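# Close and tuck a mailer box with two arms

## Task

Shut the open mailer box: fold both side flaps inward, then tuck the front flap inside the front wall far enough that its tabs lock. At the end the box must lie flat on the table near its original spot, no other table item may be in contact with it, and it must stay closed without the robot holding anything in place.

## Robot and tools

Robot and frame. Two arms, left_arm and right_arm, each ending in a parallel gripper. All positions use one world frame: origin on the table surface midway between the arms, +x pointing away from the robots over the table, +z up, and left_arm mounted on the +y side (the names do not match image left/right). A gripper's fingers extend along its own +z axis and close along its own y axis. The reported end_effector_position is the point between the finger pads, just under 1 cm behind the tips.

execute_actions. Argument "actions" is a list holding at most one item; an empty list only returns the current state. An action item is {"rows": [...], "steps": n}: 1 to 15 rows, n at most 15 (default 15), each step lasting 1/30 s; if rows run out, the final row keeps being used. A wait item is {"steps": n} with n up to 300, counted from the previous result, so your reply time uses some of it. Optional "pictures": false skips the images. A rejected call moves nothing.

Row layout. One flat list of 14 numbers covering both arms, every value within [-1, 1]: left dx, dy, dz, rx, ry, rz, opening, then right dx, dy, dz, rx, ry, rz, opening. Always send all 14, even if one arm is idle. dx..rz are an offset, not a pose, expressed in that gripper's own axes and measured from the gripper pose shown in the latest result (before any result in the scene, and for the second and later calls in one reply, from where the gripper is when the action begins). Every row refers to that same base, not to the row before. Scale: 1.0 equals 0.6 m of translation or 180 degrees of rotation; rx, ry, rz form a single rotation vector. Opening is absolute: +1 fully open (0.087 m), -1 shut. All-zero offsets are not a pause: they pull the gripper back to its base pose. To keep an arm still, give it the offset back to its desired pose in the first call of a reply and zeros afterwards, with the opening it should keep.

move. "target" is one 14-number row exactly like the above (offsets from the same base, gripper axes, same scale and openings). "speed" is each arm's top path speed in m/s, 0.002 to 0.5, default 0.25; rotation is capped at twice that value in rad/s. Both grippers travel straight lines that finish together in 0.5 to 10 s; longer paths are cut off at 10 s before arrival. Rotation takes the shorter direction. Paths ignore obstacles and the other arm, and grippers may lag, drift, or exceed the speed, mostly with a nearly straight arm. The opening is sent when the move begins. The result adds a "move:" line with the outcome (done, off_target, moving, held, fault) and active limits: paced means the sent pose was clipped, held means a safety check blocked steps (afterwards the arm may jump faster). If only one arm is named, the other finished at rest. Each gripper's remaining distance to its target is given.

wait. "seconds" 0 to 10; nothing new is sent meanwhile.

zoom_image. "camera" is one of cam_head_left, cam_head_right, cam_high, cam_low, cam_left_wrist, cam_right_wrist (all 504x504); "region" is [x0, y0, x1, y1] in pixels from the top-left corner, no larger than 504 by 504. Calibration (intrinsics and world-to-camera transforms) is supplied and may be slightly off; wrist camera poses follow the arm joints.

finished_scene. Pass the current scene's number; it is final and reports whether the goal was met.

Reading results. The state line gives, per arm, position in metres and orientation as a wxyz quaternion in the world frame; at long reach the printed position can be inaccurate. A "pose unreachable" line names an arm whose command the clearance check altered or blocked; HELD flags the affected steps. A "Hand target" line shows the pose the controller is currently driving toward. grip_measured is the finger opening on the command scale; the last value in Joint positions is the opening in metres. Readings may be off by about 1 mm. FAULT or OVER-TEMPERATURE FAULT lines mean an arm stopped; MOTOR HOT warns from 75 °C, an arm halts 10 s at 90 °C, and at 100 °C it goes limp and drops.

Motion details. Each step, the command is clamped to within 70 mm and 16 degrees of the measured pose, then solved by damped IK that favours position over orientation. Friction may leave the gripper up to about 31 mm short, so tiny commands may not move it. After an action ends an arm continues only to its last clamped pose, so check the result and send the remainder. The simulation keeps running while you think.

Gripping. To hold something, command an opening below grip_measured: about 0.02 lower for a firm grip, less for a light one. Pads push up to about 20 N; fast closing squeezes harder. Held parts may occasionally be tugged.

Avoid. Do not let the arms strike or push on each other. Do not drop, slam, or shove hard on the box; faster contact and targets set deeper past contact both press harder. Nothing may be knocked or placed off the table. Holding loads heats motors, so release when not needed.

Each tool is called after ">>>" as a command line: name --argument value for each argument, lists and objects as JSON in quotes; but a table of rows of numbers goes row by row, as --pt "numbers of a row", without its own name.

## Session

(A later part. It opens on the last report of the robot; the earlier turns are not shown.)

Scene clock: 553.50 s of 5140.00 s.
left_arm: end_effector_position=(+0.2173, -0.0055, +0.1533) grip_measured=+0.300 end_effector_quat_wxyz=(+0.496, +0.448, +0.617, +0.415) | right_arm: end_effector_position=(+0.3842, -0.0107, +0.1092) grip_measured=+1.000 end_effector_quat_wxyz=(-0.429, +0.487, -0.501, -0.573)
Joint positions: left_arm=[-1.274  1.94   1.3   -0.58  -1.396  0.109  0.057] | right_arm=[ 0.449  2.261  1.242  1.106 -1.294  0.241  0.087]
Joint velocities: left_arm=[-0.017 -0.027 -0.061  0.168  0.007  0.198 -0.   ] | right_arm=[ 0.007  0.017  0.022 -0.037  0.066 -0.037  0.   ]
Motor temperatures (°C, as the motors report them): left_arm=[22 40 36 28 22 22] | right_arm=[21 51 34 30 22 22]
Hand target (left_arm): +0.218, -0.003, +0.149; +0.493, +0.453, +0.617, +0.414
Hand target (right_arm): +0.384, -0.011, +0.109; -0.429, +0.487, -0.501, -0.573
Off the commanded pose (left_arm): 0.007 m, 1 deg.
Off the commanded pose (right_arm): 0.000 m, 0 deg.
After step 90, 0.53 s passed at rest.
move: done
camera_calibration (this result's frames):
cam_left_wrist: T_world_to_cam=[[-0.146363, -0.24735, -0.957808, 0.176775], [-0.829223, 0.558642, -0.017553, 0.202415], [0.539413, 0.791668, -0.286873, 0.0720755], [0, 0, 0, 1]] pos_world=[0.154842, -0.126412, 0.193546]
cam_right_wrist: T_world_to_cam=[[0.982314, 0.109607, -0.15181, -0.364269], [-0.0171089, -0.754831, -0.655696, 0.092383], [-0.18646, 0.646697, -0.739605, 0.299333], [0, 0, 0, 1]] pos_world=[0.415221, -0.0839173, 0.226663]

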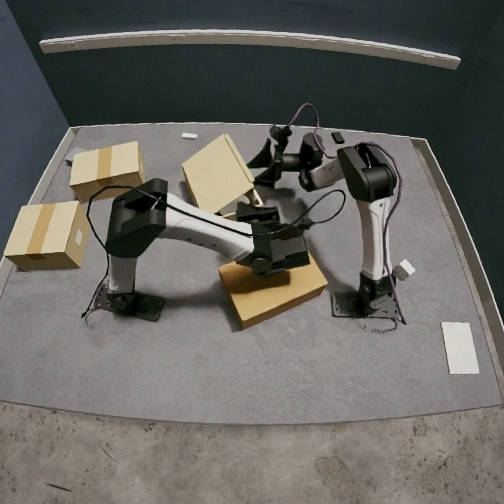

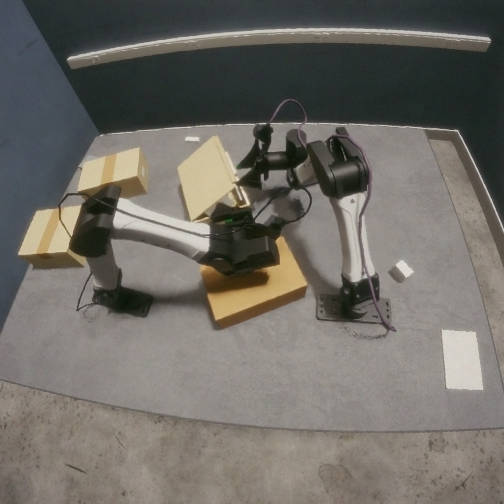

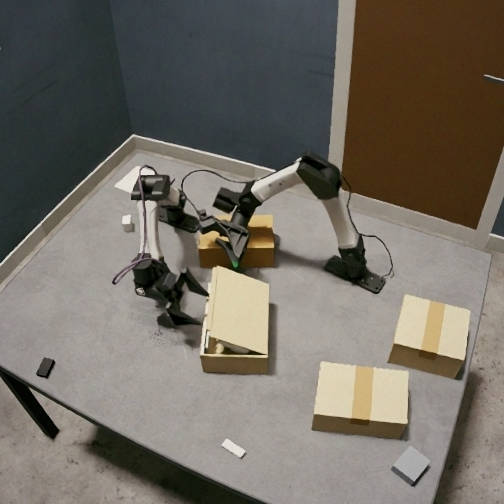

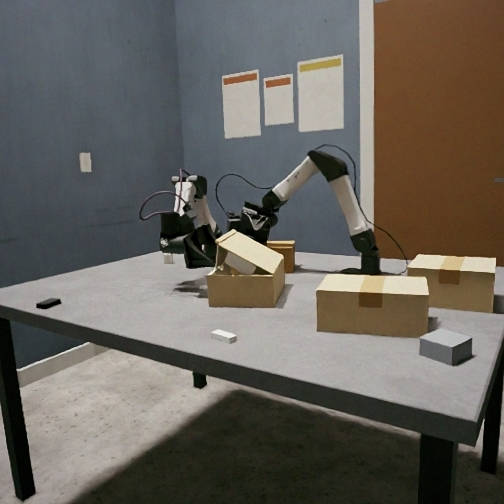

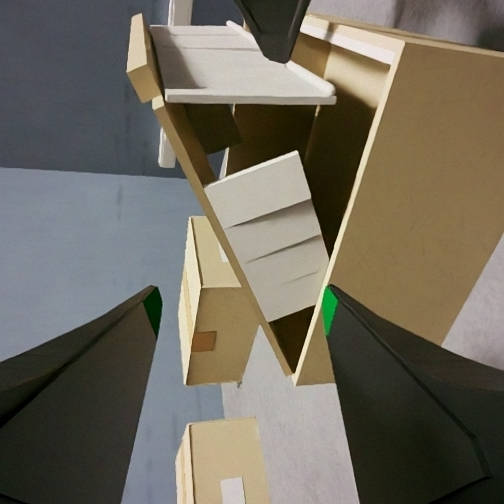

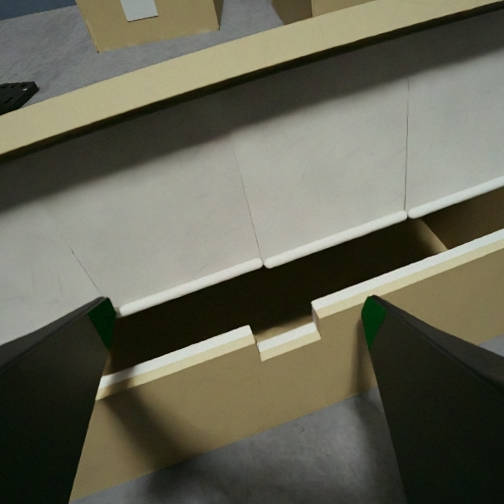

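Advance 4 cm, with a little +y.

>>> move --target '[0.03,0.012,0.07,0,0,0,0.3,0.0,0,0.0,0,0,0,1]' --speed 0.04

Scene clock: 557.10 s of 5140.00 s.
left_arm: end_effector_position=(+0.2570, +0.0112, +0.1546) grip_measured=+0.300 end_effector_quat_wxyz=(+0.503, +0.443, +0.617, +0.413) | right_arm: end_effector_position=(+0.3842, -0.0107, +0.1092) grip_measured=+1.000 end_effector_quat_wxyz=(-0.429, +0.487, -0.501, -0.573)
Joint positions: left_arm=[-1.161  1.839  1.07   0.047 -1.338  0.602  0.057] | right_arm=[ 0.449  2.261  1.242  1.106 -1.294  0.241  0.087]
Joint velocities: left_arm=[-0.012  0.002 -0.022  0.095 -0.022  0.066 -0.   ] | right_arm=[0.002 0.007 0.002 0.022 0.051 0.007 0.   ]
Motor temperatures (°C, as the motors report them): left_arm=[22 41 36 28 22 22] | right_arm=[21 51 34 30 22 22]
Hand target (left_arm): +0.258, +0.016, +0.151; +0.498, +0.448, +0.615, +0.415
Hand target (right_arm): +0.384, -0.011, +0.109; -0.429, +0.487, -0.501, -0.573
Off the commanded pose (left_arm): 0.008 m, 1 deg.
Off the commanded pose (right_arm): 0.000 m, 0 deg.
move: done
camera_calibration (this result's frames):
cam_left_wrist: T_world_to_cam=[[-0.135189, -0.25944, -0.95625, 0.184947], [-0.828906, 0.558336, -0.0342957, 0.22856], [0.542806, 0.788005, -0.290532, 0.0374251], [0, 0, 0, 1]] pos_world=[0.194143, -0.109122, 0.195568]
cam_right_wrist: T_world_to_cam=[[0.982314, 0.109607, -0.15181, -0.364269], [-0.0171089, -0.754831, -0.655696, 0.092383], [-0.18646, 0.646697, -0.739605, 0.299333], [0, 0, 0, 1]] pos_world=[0.415221, -0.0839173, 0.226663]

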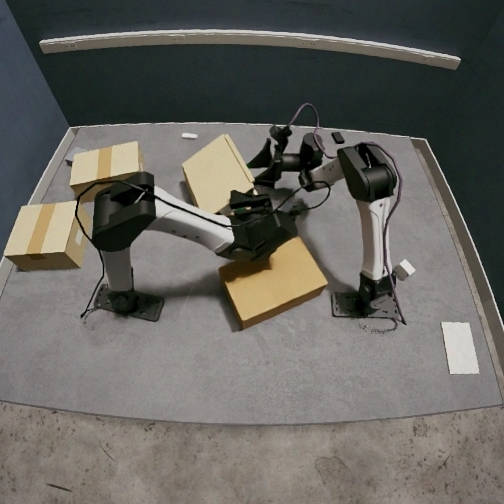

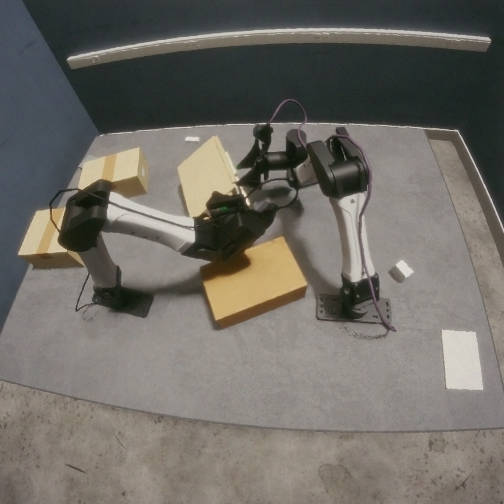

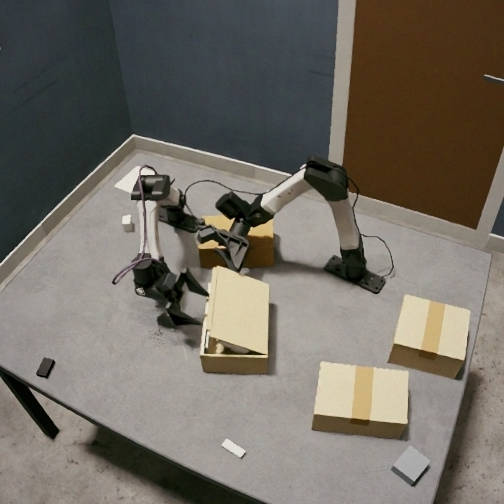

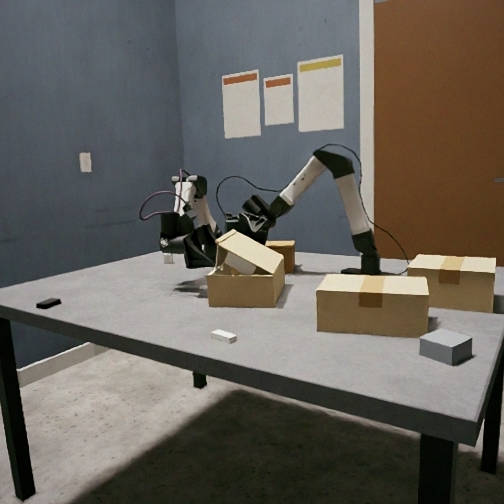

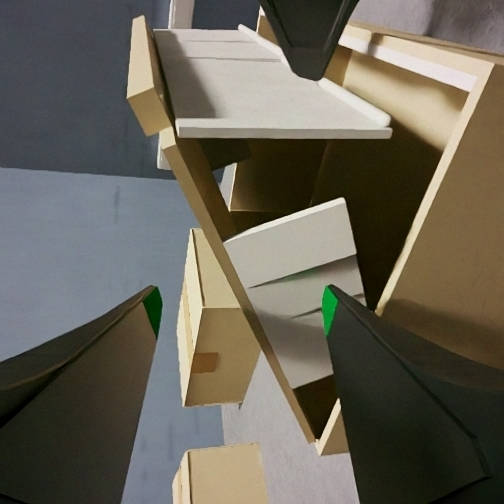

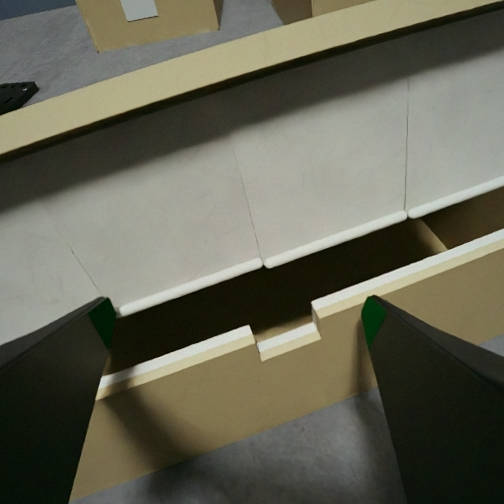

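>>> move --target '[0.0,0.01,0.06,0,0,0,0.3,0.0,0,0.0,0,0,0,1]' --speed 0.03

>>> move --target '[0.015,-0.07,0.012,0,0,0,0.1,0.0,0,0.03,0,0,0,1]' --speed 0.03

Scene clock: 564.90 s of 5140.00 s.
left_arm: end_effector_position=(+0.2916, +0.0109, +0.1682) grip_measured=+0.300 end_effector_quat_wxyz=(+0.516, +0.430, +0.619, +0.406) | right_arm: end_effector_position=(+0.3847, -0.0106, +0.1092) grip_measured=+1.000 end_effector_quat_wxyz=(-0.429, +0.486, -0.502, -0.572)
Joint positions: left_arm=[-1.072  1.839  1.059  0.304 -1.268  0.816  0.057] | right_arm=[ 0.449  2.261  1.242  1.106 -1.291  0.241  0.087]
Joint velocities: left_arm=[-0.002 -0.022  0.012  0.051 -0.007  0.037 -0.   ] | right_arm=[ 0.007 -0.002 -0.007 -0.022 -0.051  0.037  0.   ]
Motor temperatures (°C, as the motors report them): left_arm=[22 41 35 29 22 22] | right_arm=[21 51 34 30 22 22]
Hand target (left_arm): +0.293, +0.016, +0.156; +0.504, +0.442, +0.616, +0.414
Hand target (right_arm): +0.384, -0.011, +0.109; -0.429, +0.487, -0.501, -0.573
Off the commanded pose (left_arm): 0.014 m, 2 deg.
Off the commanded pose (right_arm): 0.000 m, 0 deg.
After step 90, 3.20 s passed at rest.
move: off_target (left_arm)
camera_calibration (this result's frames):
cam_left_wrist: T_world_to_cam=[[-0.117752, -0.293493, -0.948681, 0.196612], [-0.828024, 0.556386, -0.0693535, 0.263558], [0.548188, 0.777365, -0.308535, 0.0244617], [0, 0, 0, 1]] pos_world=[0.227974, -0.107951, 0.212348]
cam_right_wrist: T_world_to_cam=[[0.982588, 0.107026, -0.151876, -0.36485], [-0.0191761, -0.754644, -0.655855, 0.0932951], [-0.184806, 0.647347, -0.739451, 0.298747], [0, 0, 0, 1]] pos_world=[0.415496, -0.0839399, 0.226685]

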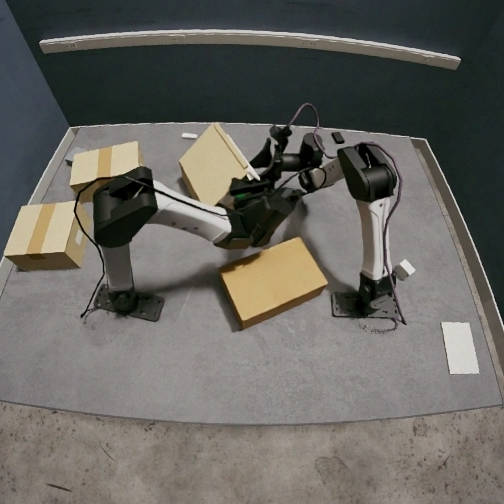

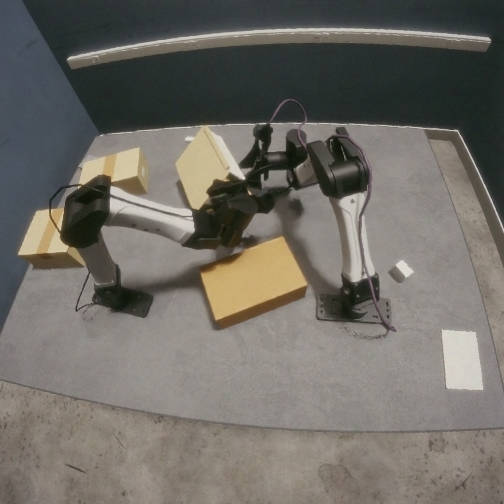

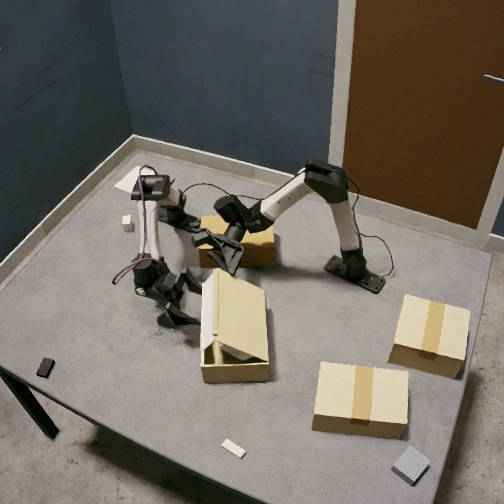

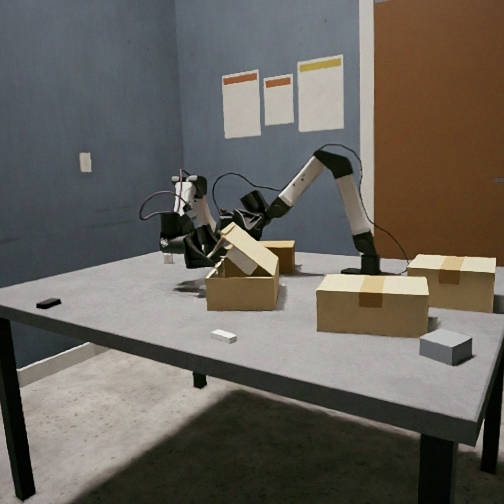

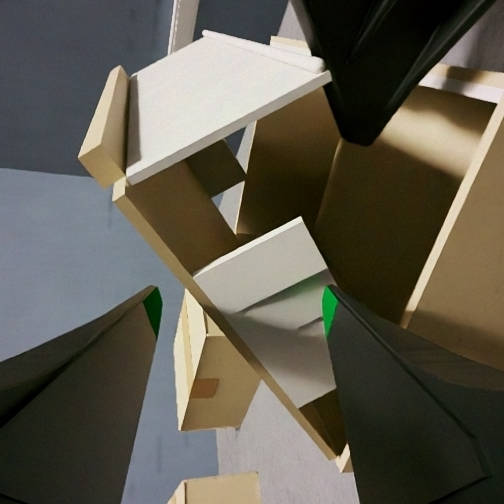

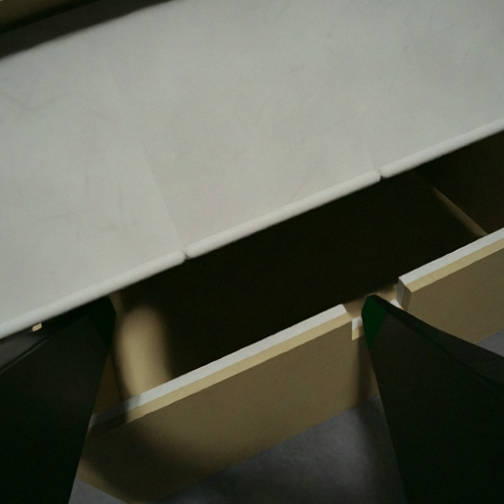

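Scene clock: 566.73 s of 5140.00 s.
left_arm: end_effector_position=(+0.2930, +0.0103, +0.1558) grip_measured=+0.101 end_effector_quat_wxyz=(+0.535, +0.386, +0.631, +0.408) | right_arm: end_effector_position=(+0.3842, -0.0038, +0.1000) grip_measured=+1.000 end_effector_quat_wxyz=(-0.424, +0.477, -0.516, -0.572)
Joint positions: left_arm=[-1.072  1.904  1.039  0.474 -1.324  0.82   0.048] | right_arm=[ 0.465  2.273  1.242  1.073 -1.258  0.227  0.087]
Joint velocities: left_arm=[ 0.007  0.012 -0.002  0.007  0.007 -0.037 -0.   ] | right_arm=[ 0.002  0.002 -0.012 -0.022  0.037 -0.081  0.   ]
Motor temperatures (°C, as the motors report them): left_arm=[22 41 35 29 21 22] | right_arm=[21 51 34 30 22 22]
Hand target (left_arm): +0.292, +0.008, +0.125; +0.516, +0.429, +0.620, +0.406
Hand target (right_arm): +0.382, +0.007, +0.110; -0.430, +0.486, -0.502, -0.572
Off the commanded pose (left_arm): 0.031 m, 6 deg.
Off the commanded pose (right_arm): 0.015 m, 2 deg.
move: off_target (left_arm, right_arm)
camera_calibration (this result's frames):
cam_left_wrist: T_world_to_cam=[[-0.0547074, -0.361654, -0.930706, 0.164194], [-0.849463, 0.506762, -0.146986, 0.283026], [0.524804, 0.782559, -0.334935, 0.0312669], [0, 0, 0, 1]] pos_world=[0.232994, -0.108514, 0.204889]
cam_right_wrist: T_world_to_cam=[[0.979674, 0.0875929, -0.180461, -0.362607], [-0.0503701, -0.763383, -0.64398, 0.103143], [-0.194169, 0.63998, -0.743454, 0.291462], [0, 0, 0, 1]] pos_world=[0.417025, -0.0760308, 0.217674]

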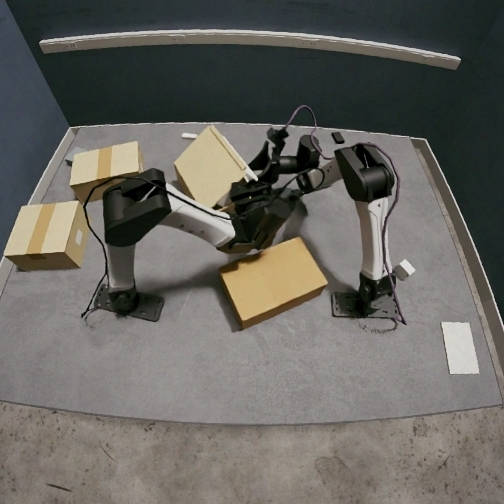

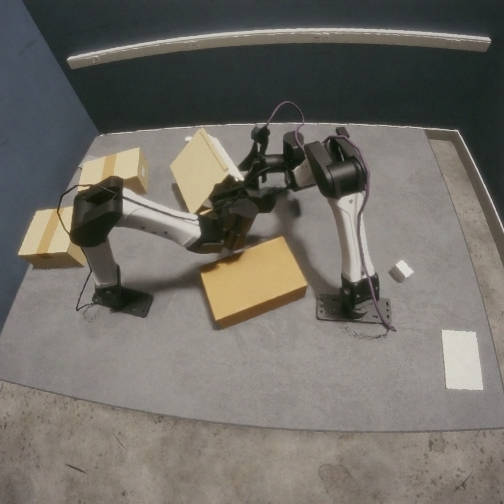

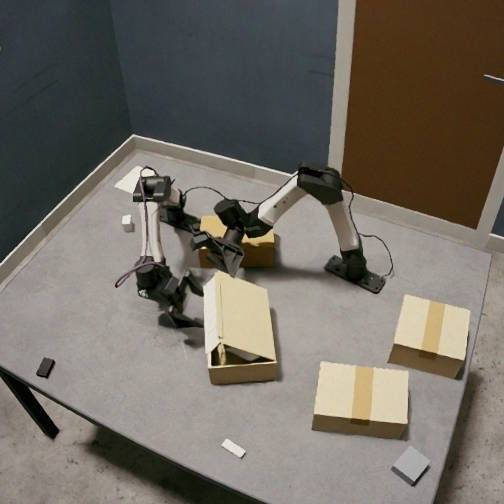

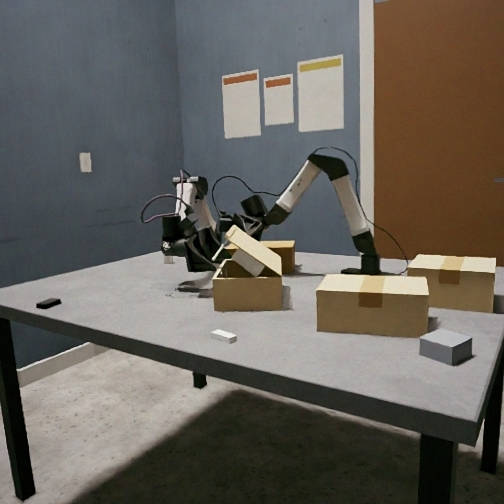

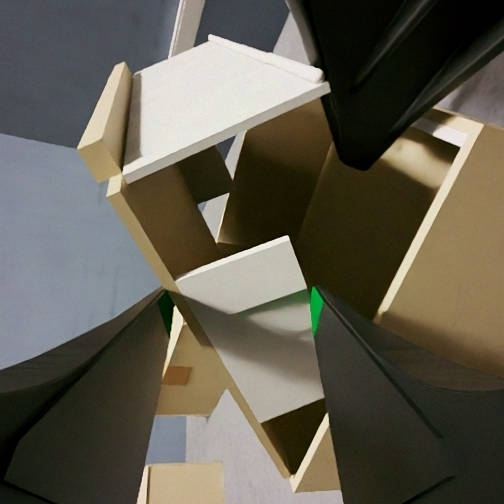

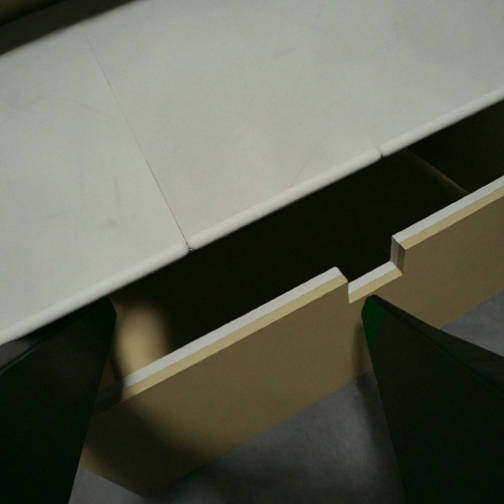

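>>> move --target '[0,0.05,-0.12,0,0,0,-1,-0.08,0,-0.15,0,0,0,-1]' --speed 0.1

>>> move --target '[0.1,0.15,0.0,0.4,0,0,-1,0,0,0,0,0,0,-1]' --speed 0.15

Scene clock: 572.93 s of 5140.00 s.
left_arm: end_effector_position=(+0.2236, +0.0160, +0.1951) grip_measured=-1.000 end_effector_quat_wxyz=(+0.549, +0.376, +0.632, +0.397) | right_arm: end_effector_position=(+0.4090, -0.0901, +0.1438) grip_measured=-0.985 end_effector_quat_wxyz=(-0.430, +0.479, -0.513, -0.568)
Joint positions: left_arm=[-1.253  1.774  1.18  -0.334 -1.47   0.238  0.   ] | right_arm=[ 0.261  2.168  1.242  1.062 -1.457  0.307  0.001]
Joint velocities: left_arm=[ 0.002  0.046  0.081 -0.271  0.022 -0.271  0.   ] | right_arm=[ 0.007 -0.027  0.007 -0.022  0.007 -0.066 -0.001]
Motor temperatures (°C, as the motors report them): left_arm=[22 41 35 29 22 22] | right_arm=[21 52 35 30 22 22]
Hand target (left_arm): +0.223, +0.015, +0.189; +0.539, +0.390, +0.627, +0.405
Hand target (right_arm): +0.402, -0.093, +0.145; -0.424, +0.476, -0.516, -0.572
Off the commanded pose (left_arm): 0.005 m, 2 deg.
Off the commanded pose (right_arm): 0.007 m, 1 deg.
After step 90, 1.07 s passed at rest.
move: done
camera_calibration (this result's frames):
cam_left_wrist: T_world_to_cam=[[-0.0431909, -0.394745, -0.917775, 0.194461], [-0.8419, 0.508977, -0.179296, 0.231575], [0.537903, 0.76493, -0.354319, 0.0775217], [0, 0, 0, 1]] pos_world=[0.161663, -0.100403, 0.24746]
cam_right_wrist: T_world_to_cam=[[0.982689, 0.0840277, -0.16511, -0.375159], [-0.0438482, -0.76041, -0.647961, 0.0648937], [-0.179998, 0.643984, -0.743562, 0.378576], [0, 0, 0, 1]] pos_world=[0.439653, -0.162927, 0.261601]

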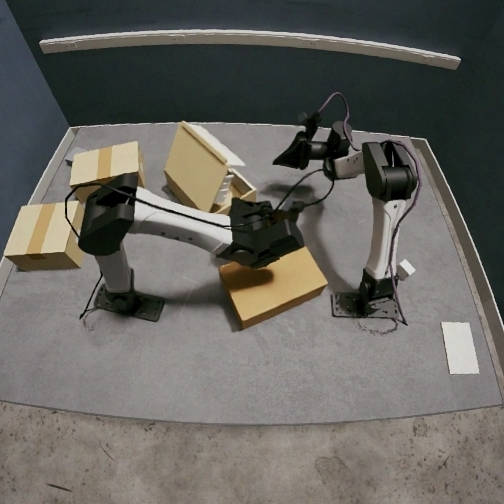

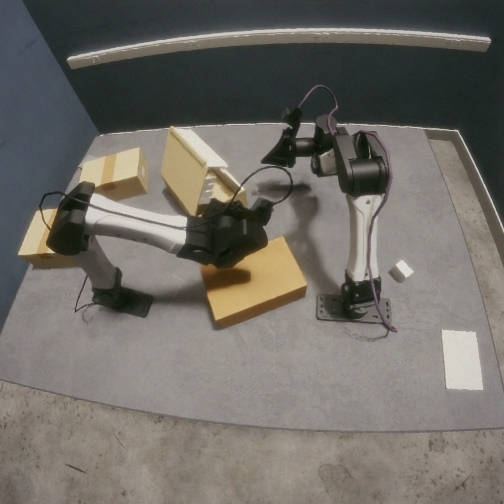

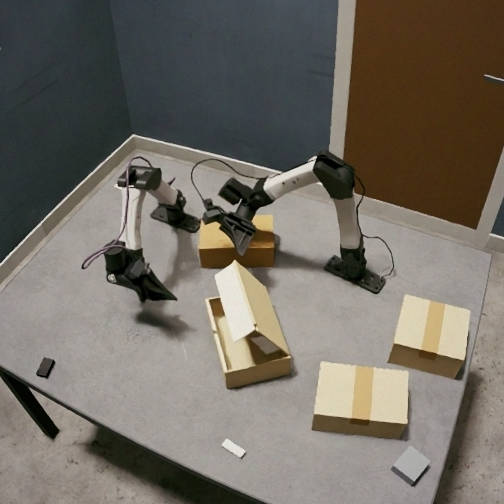

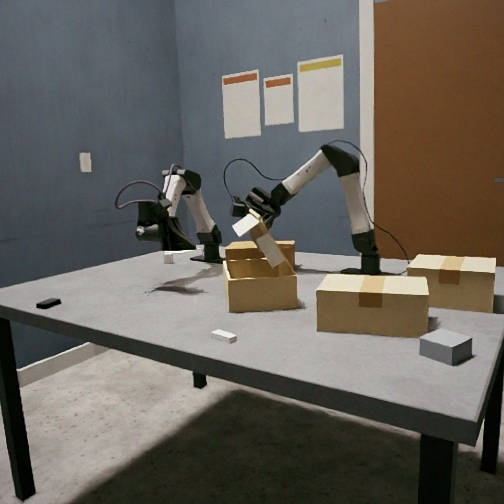

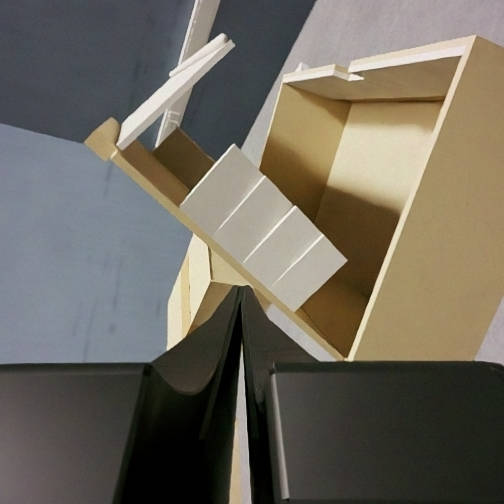

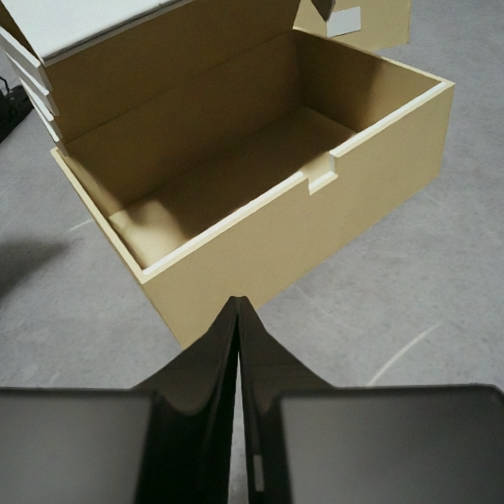

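Scene clock: 577.70 s of 5140.00 s.
left_arm: end_effector_position=(+0.2181, +0.1050, +0.2588) grip_measured=-1.000 end_effector_quat_wxyz=(+0.249, +0.628, +0.735, -0.047) | right_arm: end_effector_position=(+0.4090, -0.0901, +0.1438) grip_measured=-0.985 end_effector_quat_wxyz=(-0.430, +0.479, -0.513, -0.568)
Joint positions: left_arm=[-0.651  1.439  1.689 -1.31   0.037  0.586  0.   ] | right_arm=[ 0.261  2.168  1.242  1.062 -1.457  0.307  0.001]
Joint velocities: left_arm=[-0.012 -0.012 -0.002  0.007  0.022 -0.037  0.   ] | right_arm=[ 0.002 -0.007  0.002 -0.066 -0.037  0.007  0.   ]
Motor temperatures (°C, as the motors report them): left_arm=[22 40 36 29 21 22] | right_arm=[21 52 35 30 22 22]
Hand target (left_arm): +0.218, +0.107, +0.256; +0.235, +0.631, +0.738, -0.047
Hand target (right_arm): +0.409, -0.090, +0.144; -0.430, +0.479, -0.513, -0.568
Off the commanded pose (left_arm): 0.006 m, 3 deg.
Off the commanded pose (right_arm): 0.000 m, 0 deg.
move: off_target (left_arm)
camera_calibration (this result's frames):
cam_left_wrist: T_world_to_cam=[[-0.949693, -0.197149, -0.243343, 0.290237], [-0.284943, 0.866368, 0.410139, -0.118487], [0.129966, 0.458845, -0.87896, 0.291911], [0, 0, 0, 1]] pos_world=[0.203936, 0.0259314, 0.375801]
cam_right_wrist: T_world_to_cam=[[0.982689, 0.0840277, -0.16511, -0.375159], [-0.0438482, -0.76041, -0.647961, 0.0648937], [-0.179998, 0.643984, -0.743562, 0.378576], [0, 0, 0, 1]] pos_world=[0.439653, -0.162927, 0.261601]

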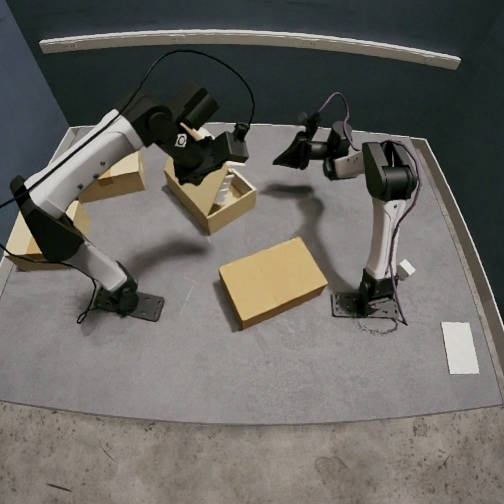

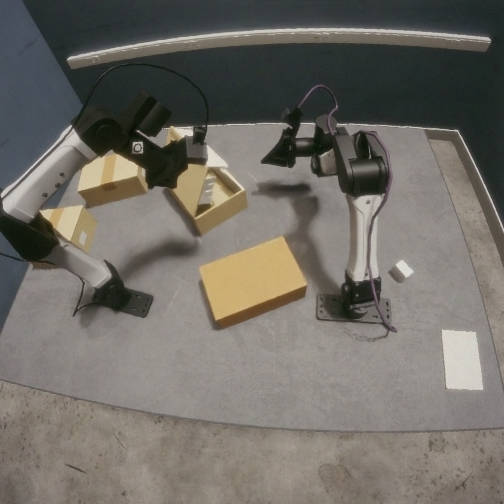

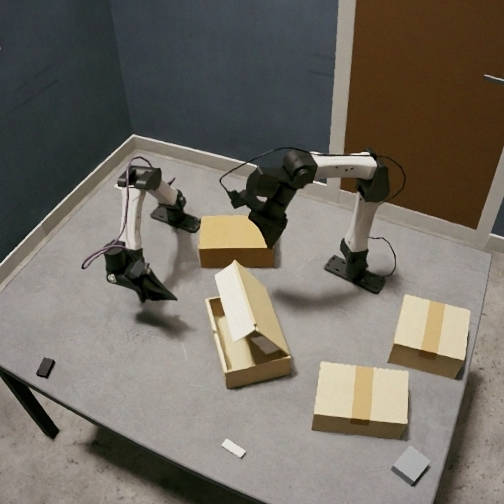

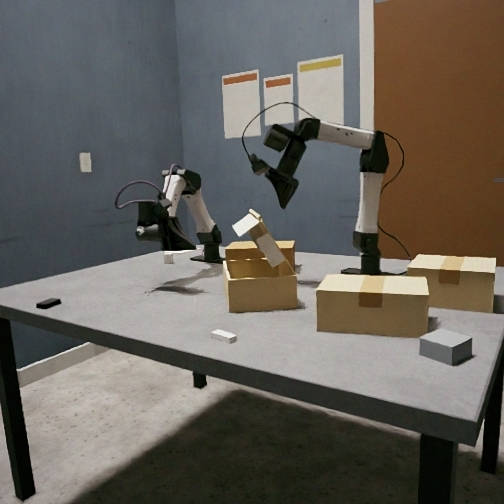

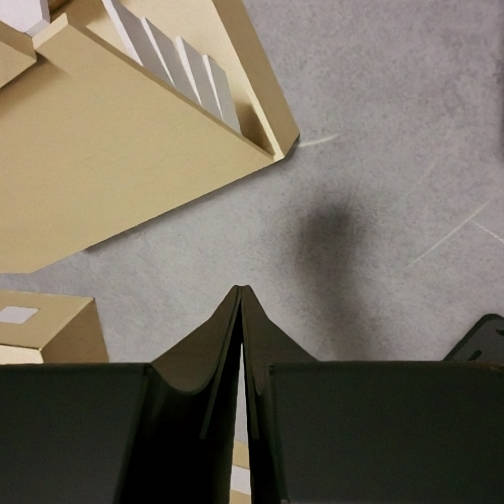

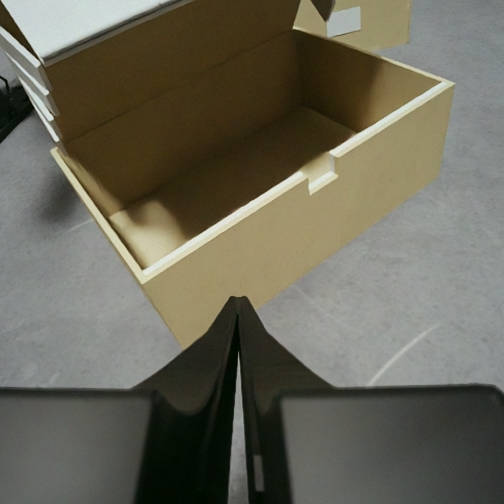

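>>> move --target '[0.148,0.248,0.095,0,0,0,-1,0,0,0,0,0,0,-1]' --speed 0.12

>>> move --target '[-0.09,0.06,0.09,0,0,0,-1,0,0,0,0,0,0,-1]' --speed 0.05

Scene clock: 585.67 s of 5140.00 s.
left_arm: end_effector_position=(+0.3623, +0.1969, +0.2087) grip_measured=-1.000 end_effector_quat_wxyz=(+0.246, +0.628, +0.737, -0.040) | right_arm: end_effector_position=(+0.4090, -0.0901, +0.1438) grip_measured=-0.985 end_effector_quat_wxyz=(-0.430, +0.479, -0.513, -0.568)
Joint positions: left_arm=[-0.111  1.682  1.727 -1.185  0.272  1.074  0.   ] | right_arm=[ 0.261  2.168  1.242  1.062 -1.457  0.307  0.001]
Joint velocities: left_arm=[ 0.017 -0.002 -0.022  0.095  0.007 -0.051  0.   ] | right_arm=[-0.002 -0.007  0.007 -0.037 -0.007  0.007  0.001]
Motor temperatures (°C, as the motors report them): left_arm=[22 39 36 29 21 22] | right_arm=[21 51 35 30 22 22]
Hand target (left_arm): +0.368, +0.197, +0.209; +0.250, +0.630, +0.734, -0.040
Hand target (right_arm): +0.409, -0.090, +0.144; -0.430, +0.479, -0.513, -0.568
Off the commanded pose (left_arm): 0.007 m, 1 deg.
Off the commanded pose (right_arm): 0.000 m, 0 deg.
After step 90, 2.97 s passed at rest.
move: done
camera_calibration (this result's frames):
cam_left_wrist: T_world_to_cam=[[-0.947685, -0.198324, -0.250123, 0.434034], [-0.290814, 0.859488, 0.420366, -0.135176], [0.131609, 0.471114, -0.872199, 0.182493], [0, 0, 0, 1]] pos_world=[0.347998, 0.116286, 0.324555]
cam_right_wrist: T_world_to_cam=[[0.982689, 0.0840277, -0.16511, -0.375159], [-0.0438482, -0.76041, -0.647961, 0.0648937], [-0.179998, 0.643984, -0.743562, 0.378576], [0, 0, 0, 1]] pos_world=[0.439653, -0.162927, 0.261601]

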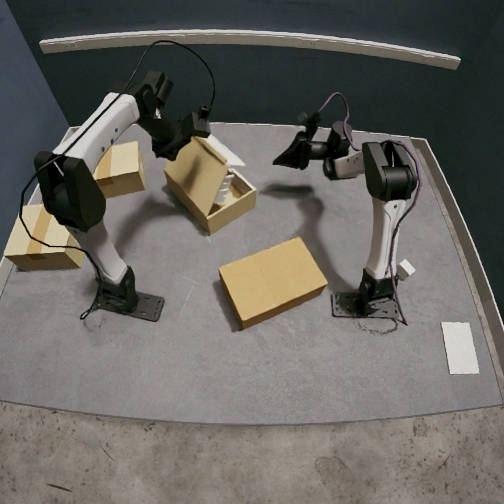

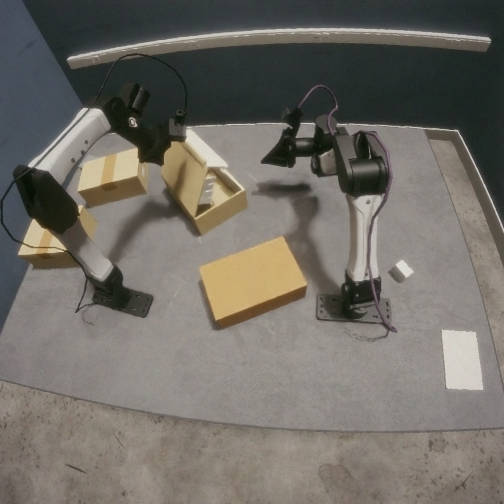

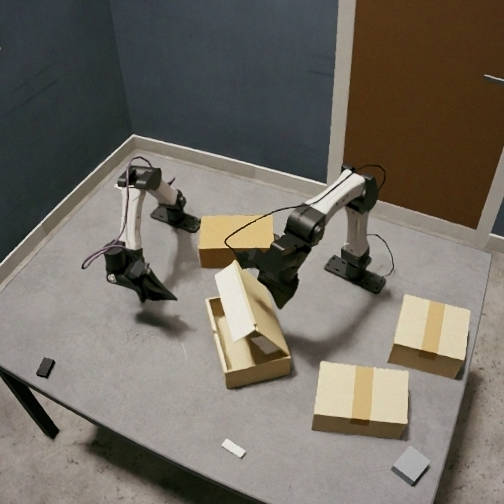

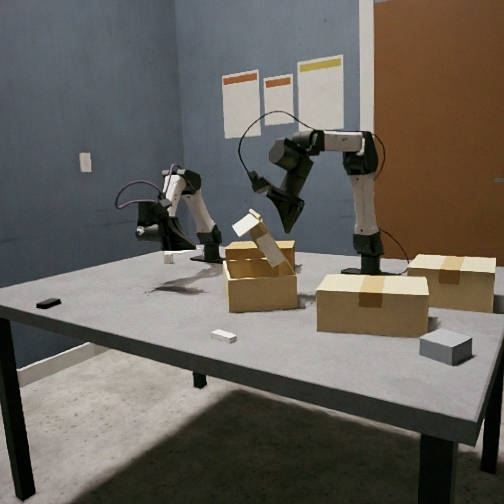

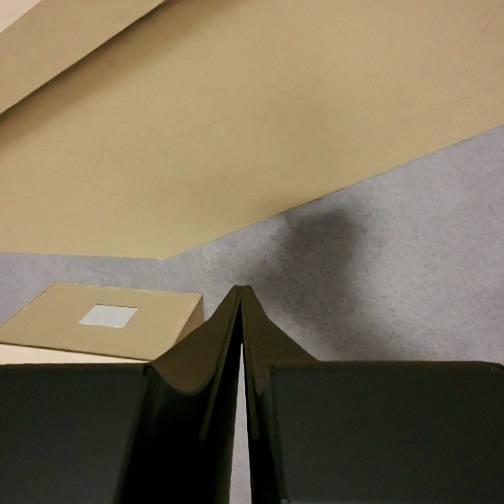

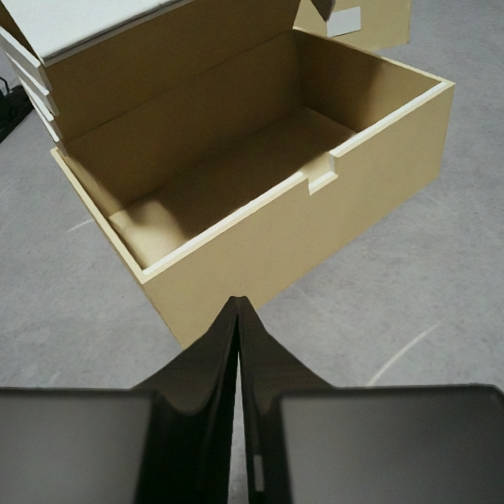

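Scene clock: 587.67 s of 5140.00 s.
left_arm: end_effector_position=(+0.4153, +0.1406, +0.1945) grip_measured=-1.000 end_effector_quat_wxyz=(+0.249, +0.628, +0.736, -0.043) | right_arm: end_effector_position=(+0.4090, -0.0901, +0.1438) grip_measured=-0.985 end_effector_quat_wxyz=(-0.430, +0.479, -0.513, -0.568)
Joint positions: left_arm=[-0.209  1.943  1.993 -1.164  0.237  0.98   0.   ] | right_arm=[ 0.261  2.168  1.242  1.062 -1.457  0.307  0.001]
Joint velocities: left_arm=[ 0.007  0.017  0.017 -0.007  0.037 -0.007  0.   ] | right_arm=[-0.007 -0.012  0.002 -0.066  0.022  0.037 -0.   ]
Motor temperatures (°C, as the motors report them): left_arm=[22 39 37 29 21 22] | right_arm=[21 51 35 30 22 22]
Hand target (left_arm): +0.418, +0.137, +0.191; +0.247, +0.628, +0.737, -0.042
Hand target (right_arm): +0.409, -0.090, +0.144; -0.430, +0.479, -0.513, -0.568
Off the commanded pose (left_arm): 0.006 m, 0 deg.
Off the commanded pose (right_arm): 0.000 m, 0 deg.
move: done
camera_calibration (this result's frames):
cam_left_wrist: T_world_to_cam=[[-0.947925, -0.199932, -0.24792, 0.469432], [-0.290169, 0.863041, 0.413477, -0.0647505], [0.131298, 0.463884, -0.876112, 0.191553], [0, 0, 0, 1]] pos_world=[0.401047, 0.0608783, 0.310976]
cam_right_wrist: T_world_to_cam=[[0.982689, 0.0840277, -0.16511, -0.375159], [-0.0438482, -0.76041, -0.647961, 0.0648937], [-0.179998, 0.643984, -0.743562, 0.378576], [0, 0, 0, 1]] pos_world=[0.439653, -0.162927, 0.261601]

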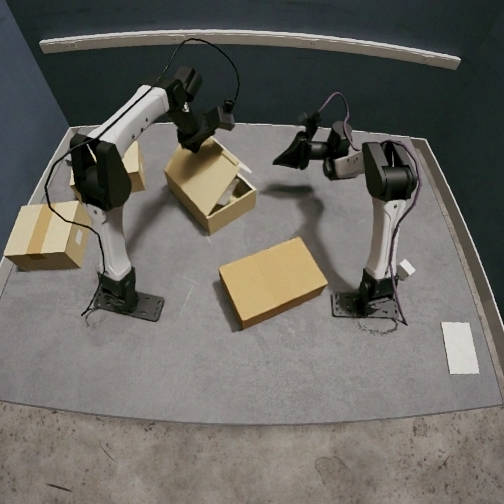

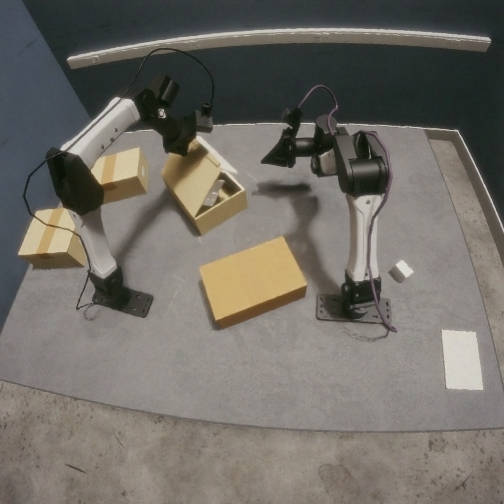

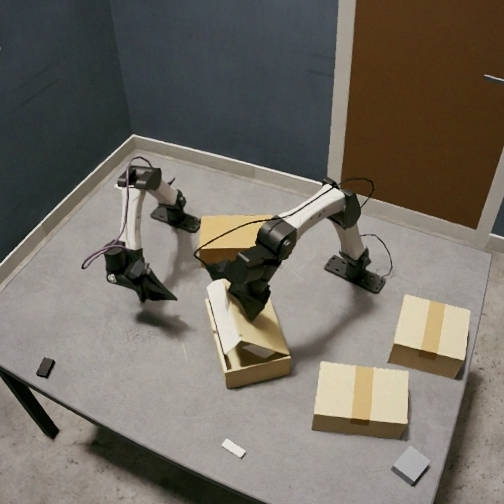

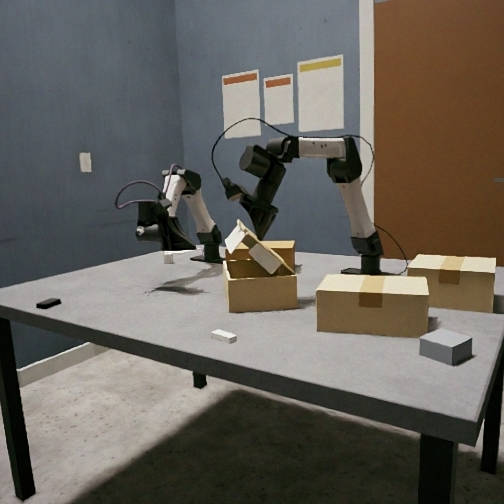

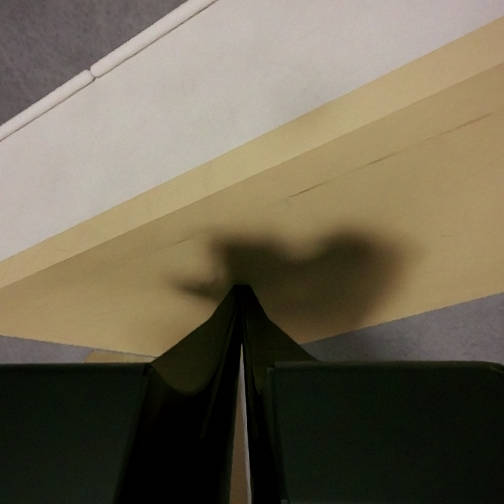

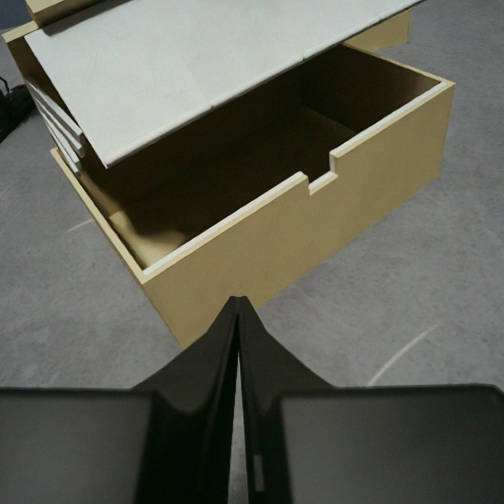

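>>> move --target '[-0.036,0.028,0.063,0,0,0,-1,0.04,0.013,0.15,0,0,0,1]' --speed 0.05

Scene clock: 594.07 s of 5140.00 s.
left_arm: end_effector_position=(+0.4426, +0.1193, +0.1796) grip_measured=-1.000 end_effector_quat_wxyz=(+0.250, +0.625, +0.738, -0.042) | right_arm: end_effector_position=(+0.3821, -0.0073, +0.1220) grip_measured=+1.000 end_effector_quat_wxyz=(-0.422, +0.479, -0.514, -0.573)
Joint positions: left_arm=[-0.233  2.078  2.126 -1.153  0.222  0.95   0.   ] | right_arm=[ 0.459  2.21   1.242  1.011 -1.272  0.225  0.087]
Joint velocities: left_arm=[-0.022  0.022 -0.017 -0.022 -0.037 -0.066  0.   ] | right_arm=[-0.012 -0.002  0.002 -0.022 -0.007 -0.022  0.   ]
Motor temperatures (°C, as the motors report them): left_arm=[22 40 37 29 21 22] | right_arm=[21 51 35 30 22 22]
Hand target (left_arm): +0.445, +0.111, +0.174; +0.249, +0.627, +0.737, -0.044
Hand target (right_arm): +0.388, -0.002, +0.123; -0.430, +0.479, -0.513, -0.568
Off the commanded pose (left_arm): 0.010 m, 0 deg.
Off the commanded pose (right_arm): 0.008 m, 1 deg.
After step 90, 1.20 s passed at rest.
move: done
camera_calibration (this result's frames):
cam_left_wrist: T_world_to_cam=[[-0.945465, -0.207586, -0.251004, 0.487824], [-0.298432, 0.860841, 0.412179, -0.0281568], [0.130511, 0.464609, -0.875846, 0.185035], [0, 0, 0, 1]] pos_world=[0.428669, 0.0395353, 0.296114]
cam_right_wrist: T_world_to_cam=[[0.979378, 0.0954223, -0.178082, -0.356363], [-0.0427127, -0.763723, -0.64413, 0.111597], [-0.19747, 0.638453, -0.743898, 0.310962], [0, 0, 0, 1]] pos_world=[0.415187, -0.0793004, 0.239745]

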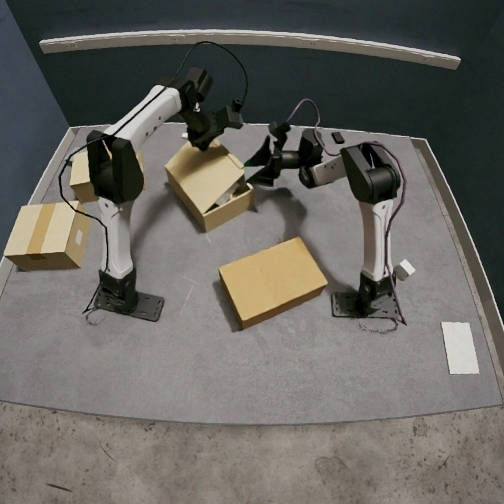

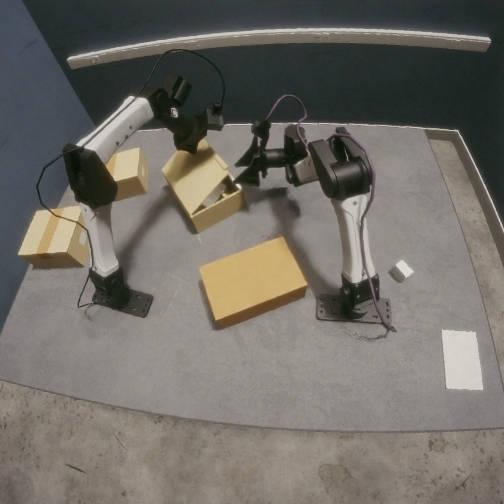

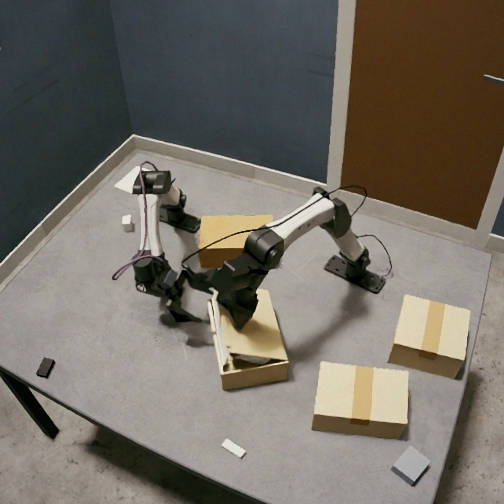

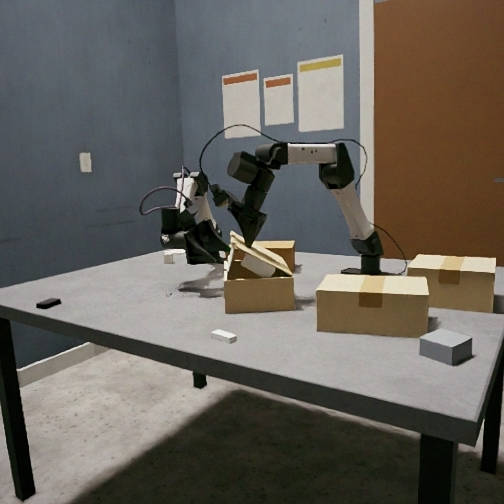

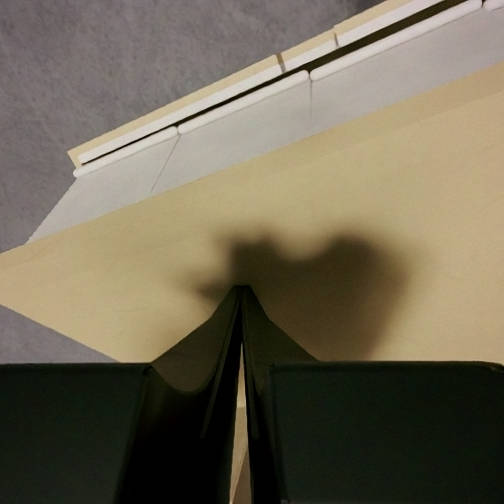

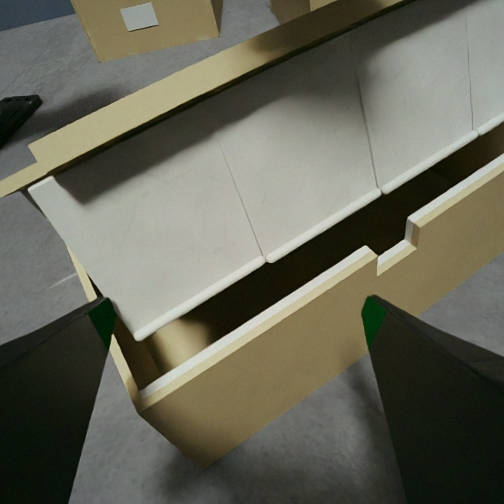

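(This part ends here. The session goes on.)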